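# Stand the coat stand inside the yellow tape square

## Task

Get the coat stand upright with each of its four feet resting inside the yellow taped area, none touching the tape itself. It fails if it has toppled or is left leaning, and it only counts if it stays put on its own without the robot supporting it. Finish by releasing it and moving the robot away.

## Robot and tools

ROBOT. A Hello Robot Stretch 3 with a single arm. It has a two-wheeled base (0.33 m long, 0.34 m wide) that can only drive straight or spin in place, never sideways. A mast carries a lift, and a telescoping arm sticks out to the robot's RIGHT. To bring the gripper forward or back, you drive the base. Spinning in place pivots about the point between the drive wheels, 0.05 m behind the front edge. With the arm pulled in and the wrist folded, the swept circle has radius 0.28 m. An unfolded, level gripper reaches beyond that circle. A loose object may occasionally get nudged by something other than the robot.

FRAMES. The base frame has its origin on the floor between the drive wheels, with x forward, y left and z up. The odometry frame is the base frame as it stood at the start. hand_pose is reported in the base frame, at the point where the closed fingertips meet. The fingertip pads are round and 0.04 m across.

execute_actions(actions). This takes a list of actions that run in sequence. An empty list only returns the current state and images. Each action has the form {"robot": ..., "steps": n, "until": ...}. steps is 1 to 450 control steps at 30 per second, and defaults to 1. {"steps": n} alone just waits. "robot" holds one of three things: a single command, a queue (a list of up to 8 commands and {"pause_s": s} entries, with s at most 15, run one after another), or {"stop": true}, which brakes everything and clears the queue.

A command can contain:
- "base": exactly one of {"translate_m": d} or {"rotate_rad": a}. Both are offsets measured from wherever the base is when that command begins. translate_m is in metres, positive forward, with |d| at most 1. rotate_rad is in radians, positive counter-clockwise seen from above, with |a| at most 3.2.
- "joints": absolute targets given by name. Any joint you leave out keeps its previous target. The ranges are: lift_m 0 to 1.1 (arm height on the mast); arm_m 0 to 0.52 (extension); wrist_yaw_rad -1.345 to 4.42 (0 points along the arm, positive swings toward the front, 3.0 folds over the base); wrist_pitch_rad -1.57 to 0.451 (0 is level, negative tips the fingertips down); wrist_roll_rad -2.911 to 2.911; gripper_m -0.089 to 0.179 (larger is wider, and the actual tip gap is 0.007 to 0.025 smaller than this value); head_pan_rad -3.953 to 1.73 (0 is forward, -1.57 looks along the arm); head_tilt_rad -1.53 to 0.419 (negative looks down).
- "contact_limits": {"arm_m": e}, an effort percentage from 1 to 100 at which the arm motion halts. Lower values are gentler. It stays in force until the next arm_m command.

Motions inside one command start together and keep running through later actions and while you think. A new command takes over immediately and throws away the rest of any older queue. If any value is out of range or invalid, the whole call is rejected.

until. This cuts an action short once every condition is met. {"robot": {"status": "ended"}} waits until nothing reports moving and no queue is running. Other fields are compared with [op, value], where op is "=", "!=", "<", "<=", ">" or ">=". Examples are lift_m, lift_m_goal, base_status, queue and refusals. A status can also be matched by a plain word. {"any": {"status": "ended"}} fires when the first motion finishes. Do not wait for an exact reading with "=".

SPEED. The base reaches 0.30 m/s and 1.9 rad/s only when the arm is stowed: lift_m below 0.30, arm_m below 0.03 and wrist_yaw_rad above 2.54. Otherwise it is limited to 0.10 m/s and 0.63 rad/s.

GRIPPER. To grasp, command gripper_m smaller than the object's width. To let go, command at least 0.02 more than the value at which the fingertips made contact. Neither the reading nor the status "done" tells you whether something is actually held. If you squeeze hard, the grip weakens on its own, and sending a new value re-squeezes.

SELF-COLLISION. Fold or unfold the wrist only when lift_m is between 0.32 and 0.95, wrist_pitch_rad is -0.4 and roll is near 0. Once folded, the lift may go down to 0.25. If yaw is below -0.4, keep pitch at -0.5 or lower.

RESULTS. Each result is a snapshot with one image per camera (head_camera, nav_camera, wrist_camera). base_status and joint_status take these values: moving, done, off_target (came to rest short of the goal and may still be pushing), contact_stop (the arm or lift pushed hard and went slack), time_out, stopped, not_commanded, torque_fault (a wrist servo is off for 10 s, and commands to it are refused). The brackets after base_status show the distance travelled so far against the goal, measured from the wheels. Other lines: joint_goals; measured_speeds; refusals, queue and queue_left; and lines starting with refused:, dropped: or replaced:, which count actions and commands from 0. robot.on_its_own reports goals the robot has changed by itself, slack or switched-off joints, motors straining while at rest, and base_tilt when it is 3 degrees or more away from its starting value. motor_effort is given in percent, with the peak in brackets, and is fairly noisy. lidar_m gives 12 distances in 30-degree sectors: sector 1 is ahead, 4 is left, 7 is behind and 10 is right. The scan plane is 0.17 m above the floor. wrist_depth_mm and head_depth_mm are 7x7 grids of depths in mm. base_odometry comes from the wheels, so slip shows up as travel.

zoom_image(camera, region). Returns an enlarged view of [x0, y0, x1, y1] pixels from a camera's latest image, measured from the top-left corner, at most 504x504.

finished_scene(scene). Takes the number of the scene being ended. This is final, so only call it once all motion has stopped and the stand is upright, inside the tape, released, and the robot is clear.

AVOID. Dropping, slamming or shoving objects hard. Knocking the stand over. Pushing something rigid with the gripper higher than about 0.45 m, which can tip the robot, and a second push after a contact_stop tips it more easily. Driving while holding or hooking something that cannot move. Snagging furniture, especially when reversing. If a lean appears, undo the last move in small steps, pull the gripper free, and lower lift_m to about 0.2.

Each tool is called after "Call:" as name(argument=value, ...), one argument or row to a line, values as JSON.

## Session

Call:
execute_actions(
  actions=[
    {"robot":{"joints":{"head_tilt_rad":-0.75,"wrist_pitch_rad":-0.4}},"steps":90,"until":{"robot":{"status":"ended"}}},
  ],
)

Scene clock: 0.97 s.
robot.base_odometry: x=+0.000 y=+0.000 heading=+0.000 (m, m, rad; robot's odometry frame)
robot.turned_by_wheels: +0.000 (rad since the last result)
robot.turned_by_imu: +0.000 (rad since the last result)
robot.base_tilt: forward=+0.1 right=-1.9 (deg)
robot.lidar_m: 0.96 2.41 1.55 1.59 1.90 1.18 1.45 1.16 1.92 1.88 2.04 2.74
robot.head_depth_mm: 2293 2482 2552 1970 1594 1345 1158 / 2287 2453 2390 1923 1565 1348 1162 / 2362 2562 2613 1987 1562 1355 1165 / 2369 2578 2596 1986 1620 1352 1167 / 2423 2630 2617 1995 1620 1357 1173 / 2818 3220 2626 2007 1630 1365 1168 / 3022 3278 2658 2009 1618 1368 1173
robot.base_status: not_commanded
robot.joint_positions: lift_m=+0.378 arm_m=+0.002 wrist_yaw_rad=+3.021 wrist_pitch_rad=-0.423 wrist_roll_rad=-0.018 gripper_m=+0.037 head_pan_rad=-0.012 head_tilt_rad=-0.740
robot.joint_goals: lift_m=+0.378 arm_m=+0.002 wrist_yaw_rad=+3.021 wrist_pitch_rad=-0.400 wrist_roll_rad=-0.018 gripper_m=+0.037 head_pan_rad=-0.012 head_tilt_rad=-0.750
robot.joint_status: lift_m=not_commanded arm_m=not_commanded wrist_yaw_rad=not_commanded wrist_pitch_rad=done wrist_roll_rad=not_commanded gripper_m=not_commanded head_pan_rad=not_commanded head_tilt_rad=done
robot.measured_speeds: translate_m=+0.000 rotate_rad=+0.000 lift_m=+0.000 arm_m=+0.000 wrist_yaw_rad=+0.000 wrist_pitch_rad=+0.000 wrist_roll_rad=+0.000 head_pan_rad=+0.000 head_tilt_rad=+0.000
robot: refusals=0 queue=done queue_left=0
robot.motor_effort: left_wheel=-1(1) right_wheel=-1(0) lift_m=+44(45) arm_m=+0(0) wrist_yaw_rad=+0(0) wrist_pitch_rad=+11(12) wrist_roll_rad=+0(0) gripper_m=+0(0) head_pan_rad=+0(0) head_tilt_rad=-5(41) (%)
robot.hand_pose: x=+0.0056 y=+0.0753 z=+0.3896 quat_wxyz=(+0.189, +0.692, +0.109, +0.688) (m; robot's base frame)
robot.wrist_depth_mm: - - - - - - - / - - - - - - - / - - - - - - - / 862 893 930 938 938 904 930 / 752 755 - 745 758 745 755 / 642 626 - 635 - 618 636 / 543 557 - 563 547 548 540
pictures: head_camera (sideways: a quarter turn clockwise sets it upright), nav_camera (sideways: a quarter turn counterclockwise sets it upright), wrist_camera
camera_calibration (this result's frames):
head_camera: T_world_to_cam=[[-0.648954, -0.0185578, -0.760601, 1.0124], [-0.0478236, 0.998721, 0.016436, -0.0215119], [0.759323, 0.0470409, -0.649012, 0.797428], [0, 0, 0, 1]] pos_world=[0.0504666, 0.00276058, 1.28792]
nav_camera: T_world_to_cam=[[0.710703, 0.0157457, 0.703316, -0.881252], [-0.0137691, -0.999247, 0.0362847, 0.00291304], [0.703358, -0.0354716, -0.70995, 0.876521], [0, 0, 0, 1]] pos_world=[0.0098397, 0.0478784, 1.24198]
wrist_camera: T_world_to_cam=[[0.998302, -0.0559422, 0.0162546, 0.000205381], [-0.0197746, -0.587864, -0.808718, 0.389022], [0.054797, 0.807023, -0.587972, 0.32964], [0, 0, 0, 1]] pos_world=[-0.0105755, -0.0373233, 0.508425]
Images, in order (width x height): head_camera 896x504, nav_camera 672x504, wrist_camera 644x364.

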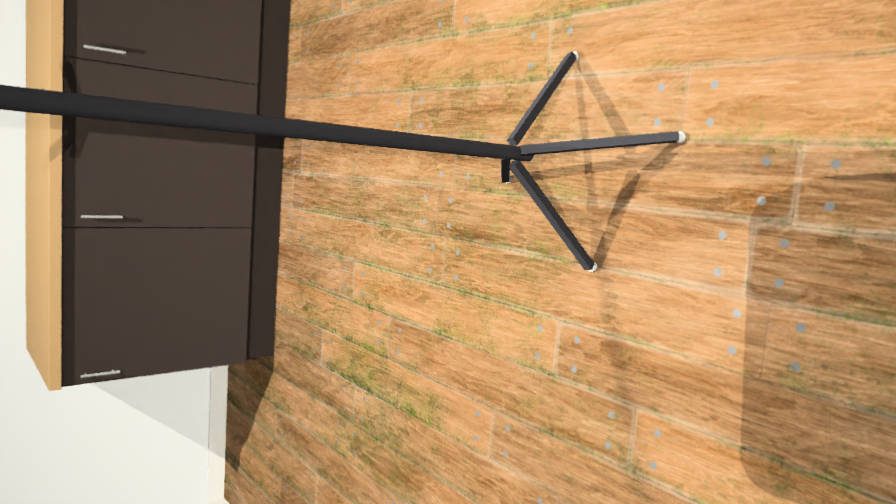

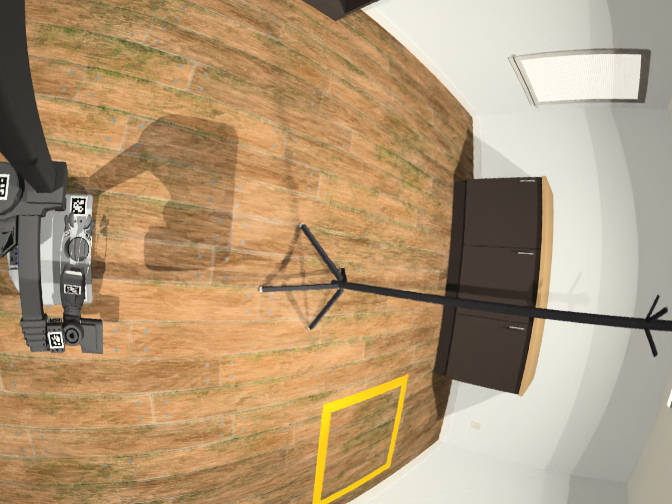

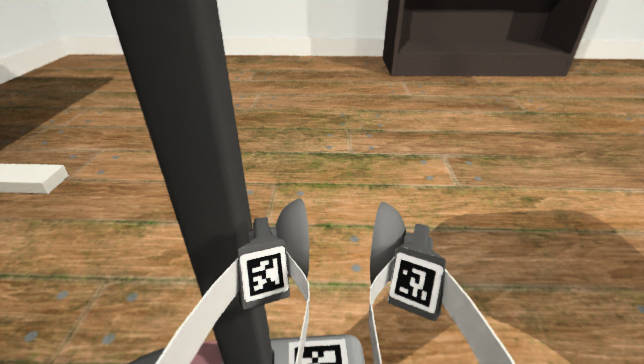

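Call:
execute_actions(
  actions=[
    {"robot":[{"base":{"rotate_rad":-0.46},"joints":{"lift_m":0.28}},{"base":{"translate_m":0.47}},{"base":{"rotate_rad":2.41},"joints":{"head_pan_rad":-2.1,"head_tilt_rad":-0.9}},{"joints":{"lift_m":0.34}},{"joints":{"wrist_yaw_rad":0.3,"gripper_m":0}},{"joints":{"wrist_pitch_rad":0,"arm_m":0.52,"lift_m":0.25}},{"joints":{"lift_m":0.16}}],"steps":450,"until":{"robot":{"status":"ended"}}},
    {"steps":200,"until":{"robot":{"status":"ended"}}},
  ],
)

Scene clock: 27.47 s.
robot.base_odometry: x=+0.421 y=-0.209 heading=+1.950 (m, m, rad; robot's odometry frame)
robot.turned_by_wheels: +1.950 (rad since the last result)
robot.turned_by_imu: +1.919 (rad since the last result)
robot.base_tilt: forward=+0.1 right=-1.8 (deg)
robot.lidar_m: 2.07 1.64 1.89 1.50 1.81 1.74 1.78 2.33 0.53 0.64 1.81 1.70
robot.head_depth_mm: 1982 2409 2038 1685 1437 1252 1110 / 1981 2323 2028 1682 1439 1255 1130 / 1983 2331 2053 1689 1445 1261 1136 / 1982 2287 2074 1717 1457 1261 1114 / 1973 2258 1953 1631 1397 1247 1125 / 560 2232 2074 1710 1414 1269 1116 / 1993 2298 2099 1733 1451 1273 1125
robot.base_status: done (rotate_rad +2.4099 of +2.4100)
robot.joint_positions: lift_m=+0.161 arm_m=+0.520 wrist_yaw_rad=+0.302 wrist_pitch_rad=-0.024 wrist_roll_rad=-0.018 gripper_m=+0.000 head_pan_rad=-2.093 head_tilt_rad=-0.890
robot.joint_goals: lift_m=+0.160 arm_m=+0.520 wrist_yaw_rad=+0.300 wrist_pitch_rad=+0.000 wrist_roll_rad=-0.018 gripper_m=+0.000 head_pan_rad=-2.100 head_tilt_rad=-0.900
robot.joint_status: lift_m=done arm_m=done wrist_yaw_rad=done wrist_pitch_rad=done wrist_roll_rad=not_commanded gripper_m=done head_pan_rad=done head_tilt_rad=done
robot.measured_speeds: translate_m=+0.000 rotate_rad=+0.000 lift_m=+0.000 arm_m=+0.000 wrist_yaw_rad=+0.000 wrist_pitch_rad=+0.000 wrist_roll_rad=+0.000 head_pan_rad=+0.000 head_tilt_rad=+0.000
robot: refusals=0 queue=done queue_left=0
robot.motor_effort: left_wheel=-3(11) right_wheel=+3(14) lift_m=+24(66) arm_m=+4(4) wrist_yaw_rad=-1(4) wrist_pitch_rad=+12(13) wrist_roll_rad=+0(0) gripper_m=-2(80) head_pan_rad=-3(39) head_tilt_rad=-5(21) (%)
robot.hand_pose: x=+0.0545 y=-0.9087 z=+0.2690 quat_wxyz=(+0.707, +0.114, -0.691, +0.099) (m; robot's base frame)
robot.wrist_depth_mm: - - - - - - - / - - - - - - - / - - - - - - - / - - - - - - - / 863 902 913 - 950 991 992 / 635 651 639 598 730 695 674 / 491 503 509 502 524 525 518
pictures: head_camera (sideways: a quarter turn clockwise sets it upright), nav_camera (sideways: a quarter turn counterclockwise sets it upright), wrist_camera
camera_calibration (this result's frames):
head_camera: T_world_to_cam=[[0.35382, 0.666961, -0.655724, 0.869606], [0.893115, -0.449129, 0.0250881, -0.0385116], [-0.277772, -0.594514, -0.754584, 0.941061], [0, 0, 0, 1]] pos_world=[-0.0118889, -0.0378165, 1.2813]
nav_camera: T_world_to_cam=[[-0.381865, -0.711481, 0.589893, -0.726797], [-0.867719, 0.495735, 0.036201, 0.00823814], [-0.318187, -0.498038, -0.806669, 1.00852], [0, 0, 0, 1]] pos_world=[0.0505092, -0.0189037, 1.24198]
wrist_camera: T_world_to_cam=[[-0.936878, -0.347355, 0.0400658, -0.267423], [-0.115913, 0.200426, -0.972828, 0.47974], [0.329886, -0.916065, -0.228037, -0.62745], [0, 0, 0, 1]] pos_world=[0.012052, -0.763827, 0.334337]
Images, in order (width x height): head_camera 896x504, nav_camera 672x504, wrist_camera 644x364.

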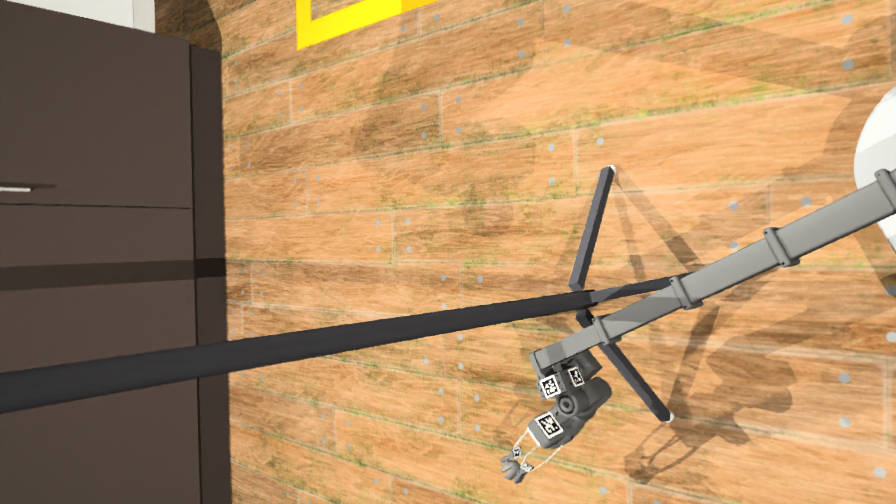

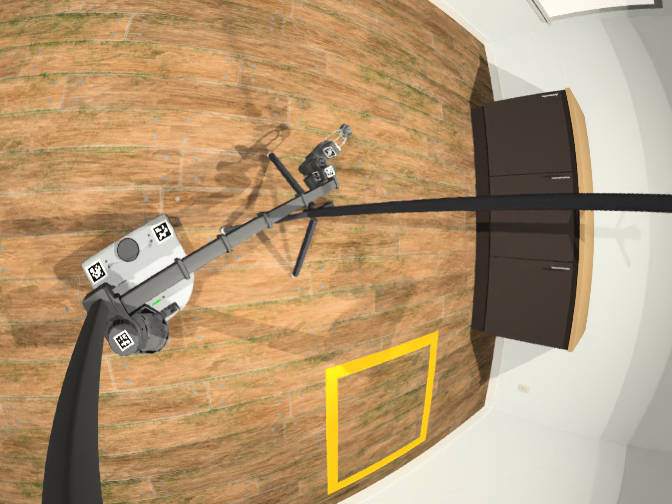

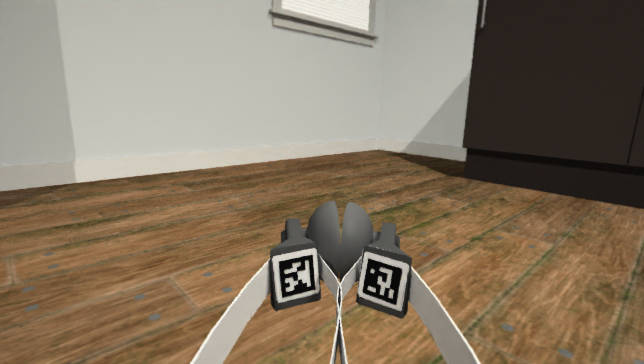

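Call:
execute_actions(
  actions=[
    {"robot":[{"base":{"rotate_rad":0.07},"joints":{"lift_m":0.13}},{"base":{"translate_m":-1.0}}],"steps":450,"until":{"robot":{"status":"ended"}}},
  ],
)

Scene clock: 43.43 s.
robot.base_odometry: x=+0.857 y=-1.109 heading=+2.021 (m, m, rad; robot's odometry frame)
robot.turned_by_wheels: +0.071 (rad since the last result)
robot.turned_by_imu: +0.071 (rad since the last result)
robot.base_tilt: forward=+0.2 right=-1.8 (deg)
robot.lidar_m: 2.99 2.48 1.99 1.24 0.91 0.88 0.92 1.27 0.61 0.50 2.52 2.56
robot.head_depth_mm: 2032 2326 2035 1676 1441 1256 1110 / 2050 2353 2048 1693 1445 1252 1129 / 2059 2354 2046 1694 1455 1257 1129 / 1606 1866 2015 1695 1458 1279 1095 / 1552 1785 2012 1671 1368 1243 1119 / 1522 1680 1902 1679 1498 1268 1123 / 1506 1817 2041 1721 1441 1271 1125
robot.base_status: done (translate_m -0.9999 of -1.0000)
robot.joint_positions: lift_m=+0.131 arm_m=+0.520 wrist_yaw_rad=+0.305 wrist_pitch_rad=-0.024 wrist_roll_rad=-0.018 gripper_m=+0.000 head_pan_rad=-2.093 head_tilt_rad=-0.890
robot.joint_goals: lift_m=+0.130 arm_m=+0.520 wrist_yaw_rad=+0.300 wrist_pitch_rad=+0.000 wrist_roll_rad=-0.018 gripper_m=+0.000 head_pan_rad=-2.100 head_tilt_rad=-0.900
robot.joint_status: lift_m=done arm_m=done wrist_yaw_rad=done wrist_pitch_rad=done wrist_roll_rad=not_commanded gripper_m=done head_pan_rad=done head_tilt_rad=done
robot.measured_speeds: translate_m=+0.000 rotate_rad=+0.000 lift_m=+0.000 arm_m=+0.000 wrist_yaw_rad=+0.000 wrist_pitch_rad=+0.000 wrist_roll_rad=+0.000 head_pan_rad=+0.000 head_tilt_rad=+0.000
robot: refusals=0 queue=done queue_left=0
robot.on_its_own: left_wheel is at rest, and its effort (+22) is outside its rest range (-18 to +18); right_wheel is at rest, and its effort (-47) is outside its rest range (-18 to +18)
robot.motor_effort: left_wheel=+22(35) right_wheel=-47(84) lift_m=+24(23) arm_m=+4(5) wrist_yaw_rad=-4(4) wrist_pitch_rad=+12(12) wrist_roll_rad=+0(0) gripper_m=-2(2) head_pan_rad=-3(3) head_tilt_rad=-5(5) (%)
robot.hand_pose: x=+0.0554 y=-0.9085 z=+0.2390 quat_wxyz=(+0.707, +0.115, -0.691, +0.100) (m; robot's base frame)
robot.wrist_depth_mm: - - - - - - 884 / - - - - - - 919 / - - - - - - 944 / - - - - - - 947 / 804 819 843 - 906 900 884 / 580 594 595 539 634 619 616 / 448 455 457 462 474 472 469
pictures: head_camera (sideways: a quarter turn clockwise sets it upright), nav_camera (sideways: a quarter turn counterclockwise sets it upright), wrist_camera
camera_calibration (this result's frames):
head_camera: T_world_to_cam=[[0.353856, 0.666955, -0.655711, 0.869588], [0.893094, -0.449169, 0.0250891, -0.0385128], [-0.277792, -0.594489, -0.754595, 0.941076], [0, 0, 0, 1]] pos_world=[-0.0118904, -0.0378154, 1.2813]
nav_camera: T_world_to_cam=[[-0.381902, -0.711473, 0.589879, -0.726778], [-0.867697, 0.495773, 0.0362009, 0.00823808], [-0.318202, -0.498011, -0.80668, 1.00854], [0, 0, 0, 1]] pos_world=[0.0505089, -0.0189047, 1.24198]
wrist_camera: T_world_to_cam=[[-0.935624, -0.350752, 0.0397639, -0.268391], [-0.11629, 0.199907, -0.972889, 0.450219], [0.333294, -0.914882, -0.227827, -0.633523], [0, 0, 0, 1]] pos_world=[0.0123924, -0.76374, 0.304352]
Images, in order (width x height): head_camera 896x504, nav_camera 672x504, wrist_camera 644x364.

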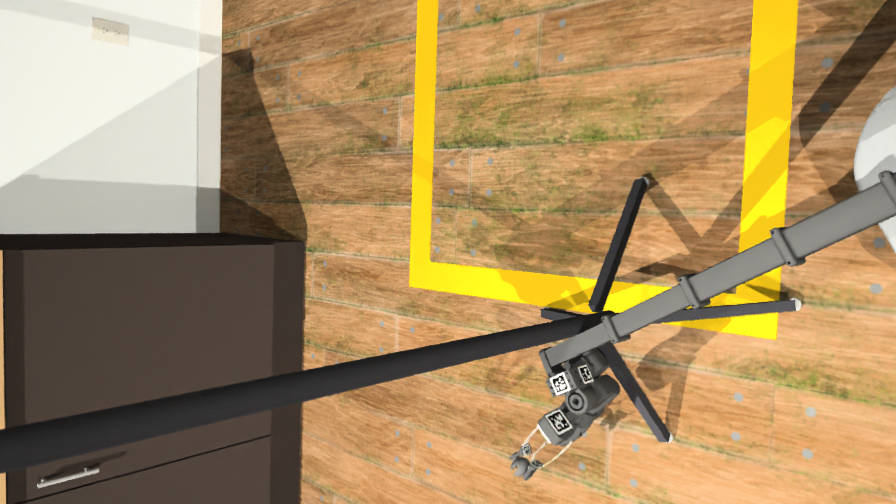

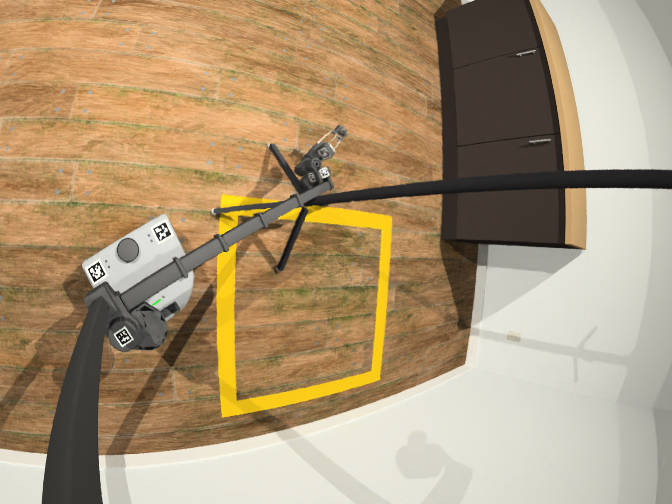

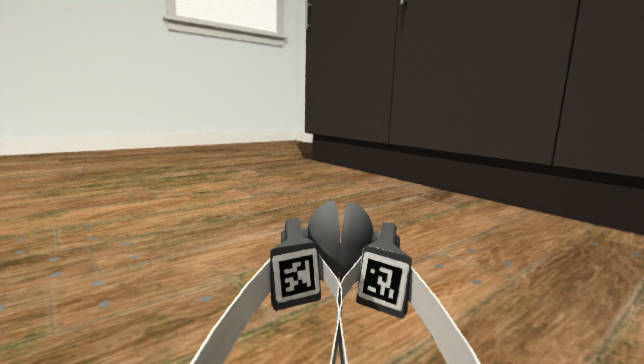

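Call:
execute_actions(
  actions=[
    {"robot":[{"base":{"translate_m":-0.46}},{"joints":{"lift_m":0.25},"base":{"translate_m":0.05}},{"joints":{"arm_m":0.0},"base":{"translate_m":0.35}}],"steps":450,"until":{"robot":{"status":"ended"}}},
  ],
)

Scene clock: 60.00 s.
robot.base_odometry: x=+0.883 y=-1.162 heading=+2.020 (m, m, rad; robot's odometry frame)
robot.turned_by_wheels: -0.001 (rad since the last result)
robot.turned_by_imu: -0.001 (rad since the last result)
robot.base_tilt: forward=+0.1 right=-1.9 (deg)
robot.lidar_m: 3.03 2.52 2.04 1.17 0.86 0.83 0.87 0.83 0.69 1.78 2.47 2.62
robot.head_depth_mm: 1912 2308 2036 1683 1406 1256 1109 / 2030 2298 1929 1650 1412 1253 1130 / 2047 2337 2051 1702 1421 1258 1141 / 1970 2178 2027 1711 1448 1259 1136 / 1510 1759 2016 1708 1464 1274 1159 / 1527 1773 2023 1711 1458 1274 1125 / 1537 1780 2046 1721 1461 1275 1130
robot.base_status: done (translate_m +0.3500 of +0.3500)
robot.joint_positions: lift_m=+0.249 arm_m=+0.002 wrist_yaw_rad=+0.302 wrist_pitch_rad=-0.024 wrist_roll_rad=-0.018 gripper_m=+0.000 head_pan_rad=-2.093 head_tilt_rad=-0.890
robot.joint_goals: lift_m=+0.250 arm_m=+0.000 wrist_yaw_rad=+0.300 wrist_pitch_rad=+0.000 wrist_roll_rad=-0.018 gripper_m=+0.000 head_pan_rad=-2.100 head_tilt_rad=-0.900
robot.joint_status: lift_m=done arm_m=done wrist_yaw_rad=done wrist_pitch_rad=done wrist_roll_rad=not_commanded gripper_m=done head_pan_rad=done head_tilt_rad=done
robot.measured_speeds: translate_m=+0.000 rotate_rad=+0.000 lift_m=+0.000 arm_m=+0.000 wrist_yaw_rad=+0.000 wrist_pitch_rad=+0.000 wrist_roll_rad=+0.000 head_pan_rad=+0.000 head_tilt_rad=+0.000
robot: refusals=0 queue=done queue_left=0
robot.motor_effort: left_wheel=-2(25) right_wheel=+2(63) lift_m=+62(65) arm_m=-5(6) wrist_yaw_rad=-2(5) wrist_pitch_rad=+12(12) wrist_roll_rad=+0(0) gripper_m=-2(2) head_pan_rad=-3(3) head_tilt_rad=-6(5) (%)
robot.hand_pose: x=+0.0545 y=-0.3912 z=+0.3579 quat_wxyz=(+0.707, +0.114, -0.691, +0.099) (m; robot's base frame)
robot.wrist_depth_mm: - - - - - - - / - - - - - - - / - - - - - - - / - - - - - - - / - - - - - - - / 824 816 854 762 951 871 892 / 639 618 637 652 638 669 686
pictures: head_camera (sideways: a quarter turn clockwise sets it upright), nav_camera (sideways: a quarter turn counterclockwise sets it upright), wrist_camera
camera_calibration (this result's frames):
head_camera: T_world_to_cam=[[0.353856, 0.666955, -0.655711, 0.869588], [0.893094, -0.449169, 0.0250891, -0.0385128], [-0.277792, -0.594489, -0.754595, 0.941076], [0, 0, 0, 1]] pos_world=[-0.0118904, -0.0378154, 1.2813]
nav_camera: T_world_to_cam=[[-0.381902, -0.711473, 0.589879, -0.726778], [-0.867697, 0.495773, 0.0362009, 0.00823808], [-0.318202, -0.498011, -0.80668, 1.00854], [0, 0, 0, 1]] pos_world=[0.0505088, -0.0189048, 1.24198]
wrist_camera: T_world_to_cam=[[-0.936845, -0.347476, 0.0397643, -0.0911349], [-0.115588, 0.200307, -0.972891, 0.462434], [0.330091, -0.916044, -0.227821, -0.133214], [0, 0, 0, 1]] pos_world=[0.0120455, -0.246326, 0.423173]
Images, in order (width x height): head_camera 896x504, nav_camera 672x504, wrist_camera 644x364.

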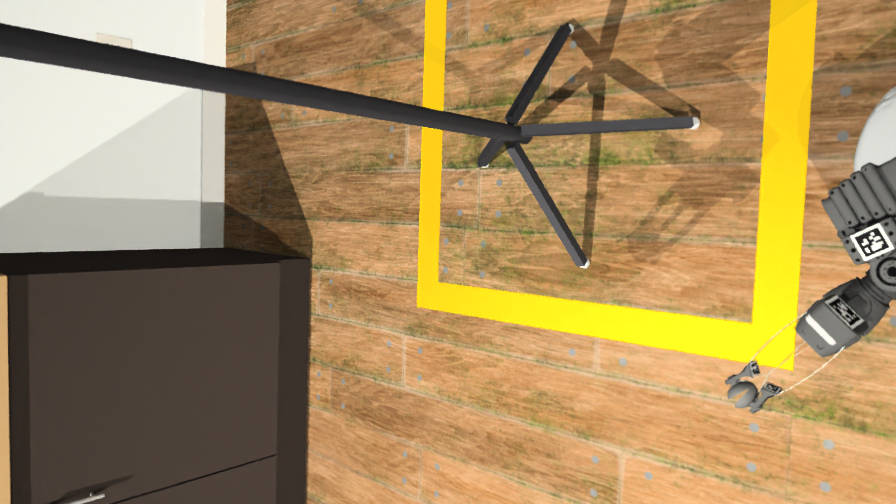

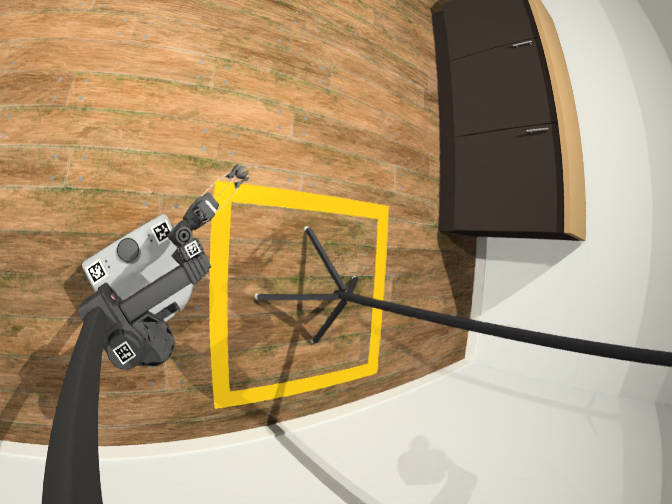

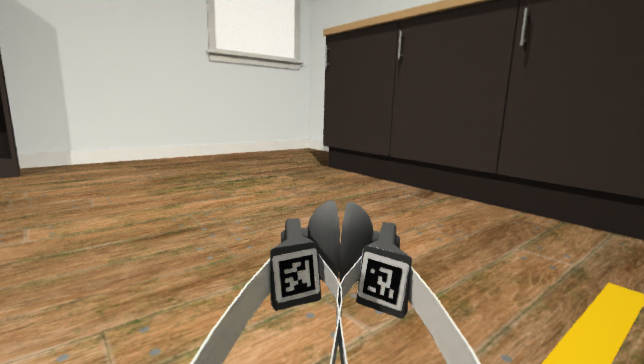

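Call:
finished_scene(
  scene=2,
)

The scene is finished: the task was done.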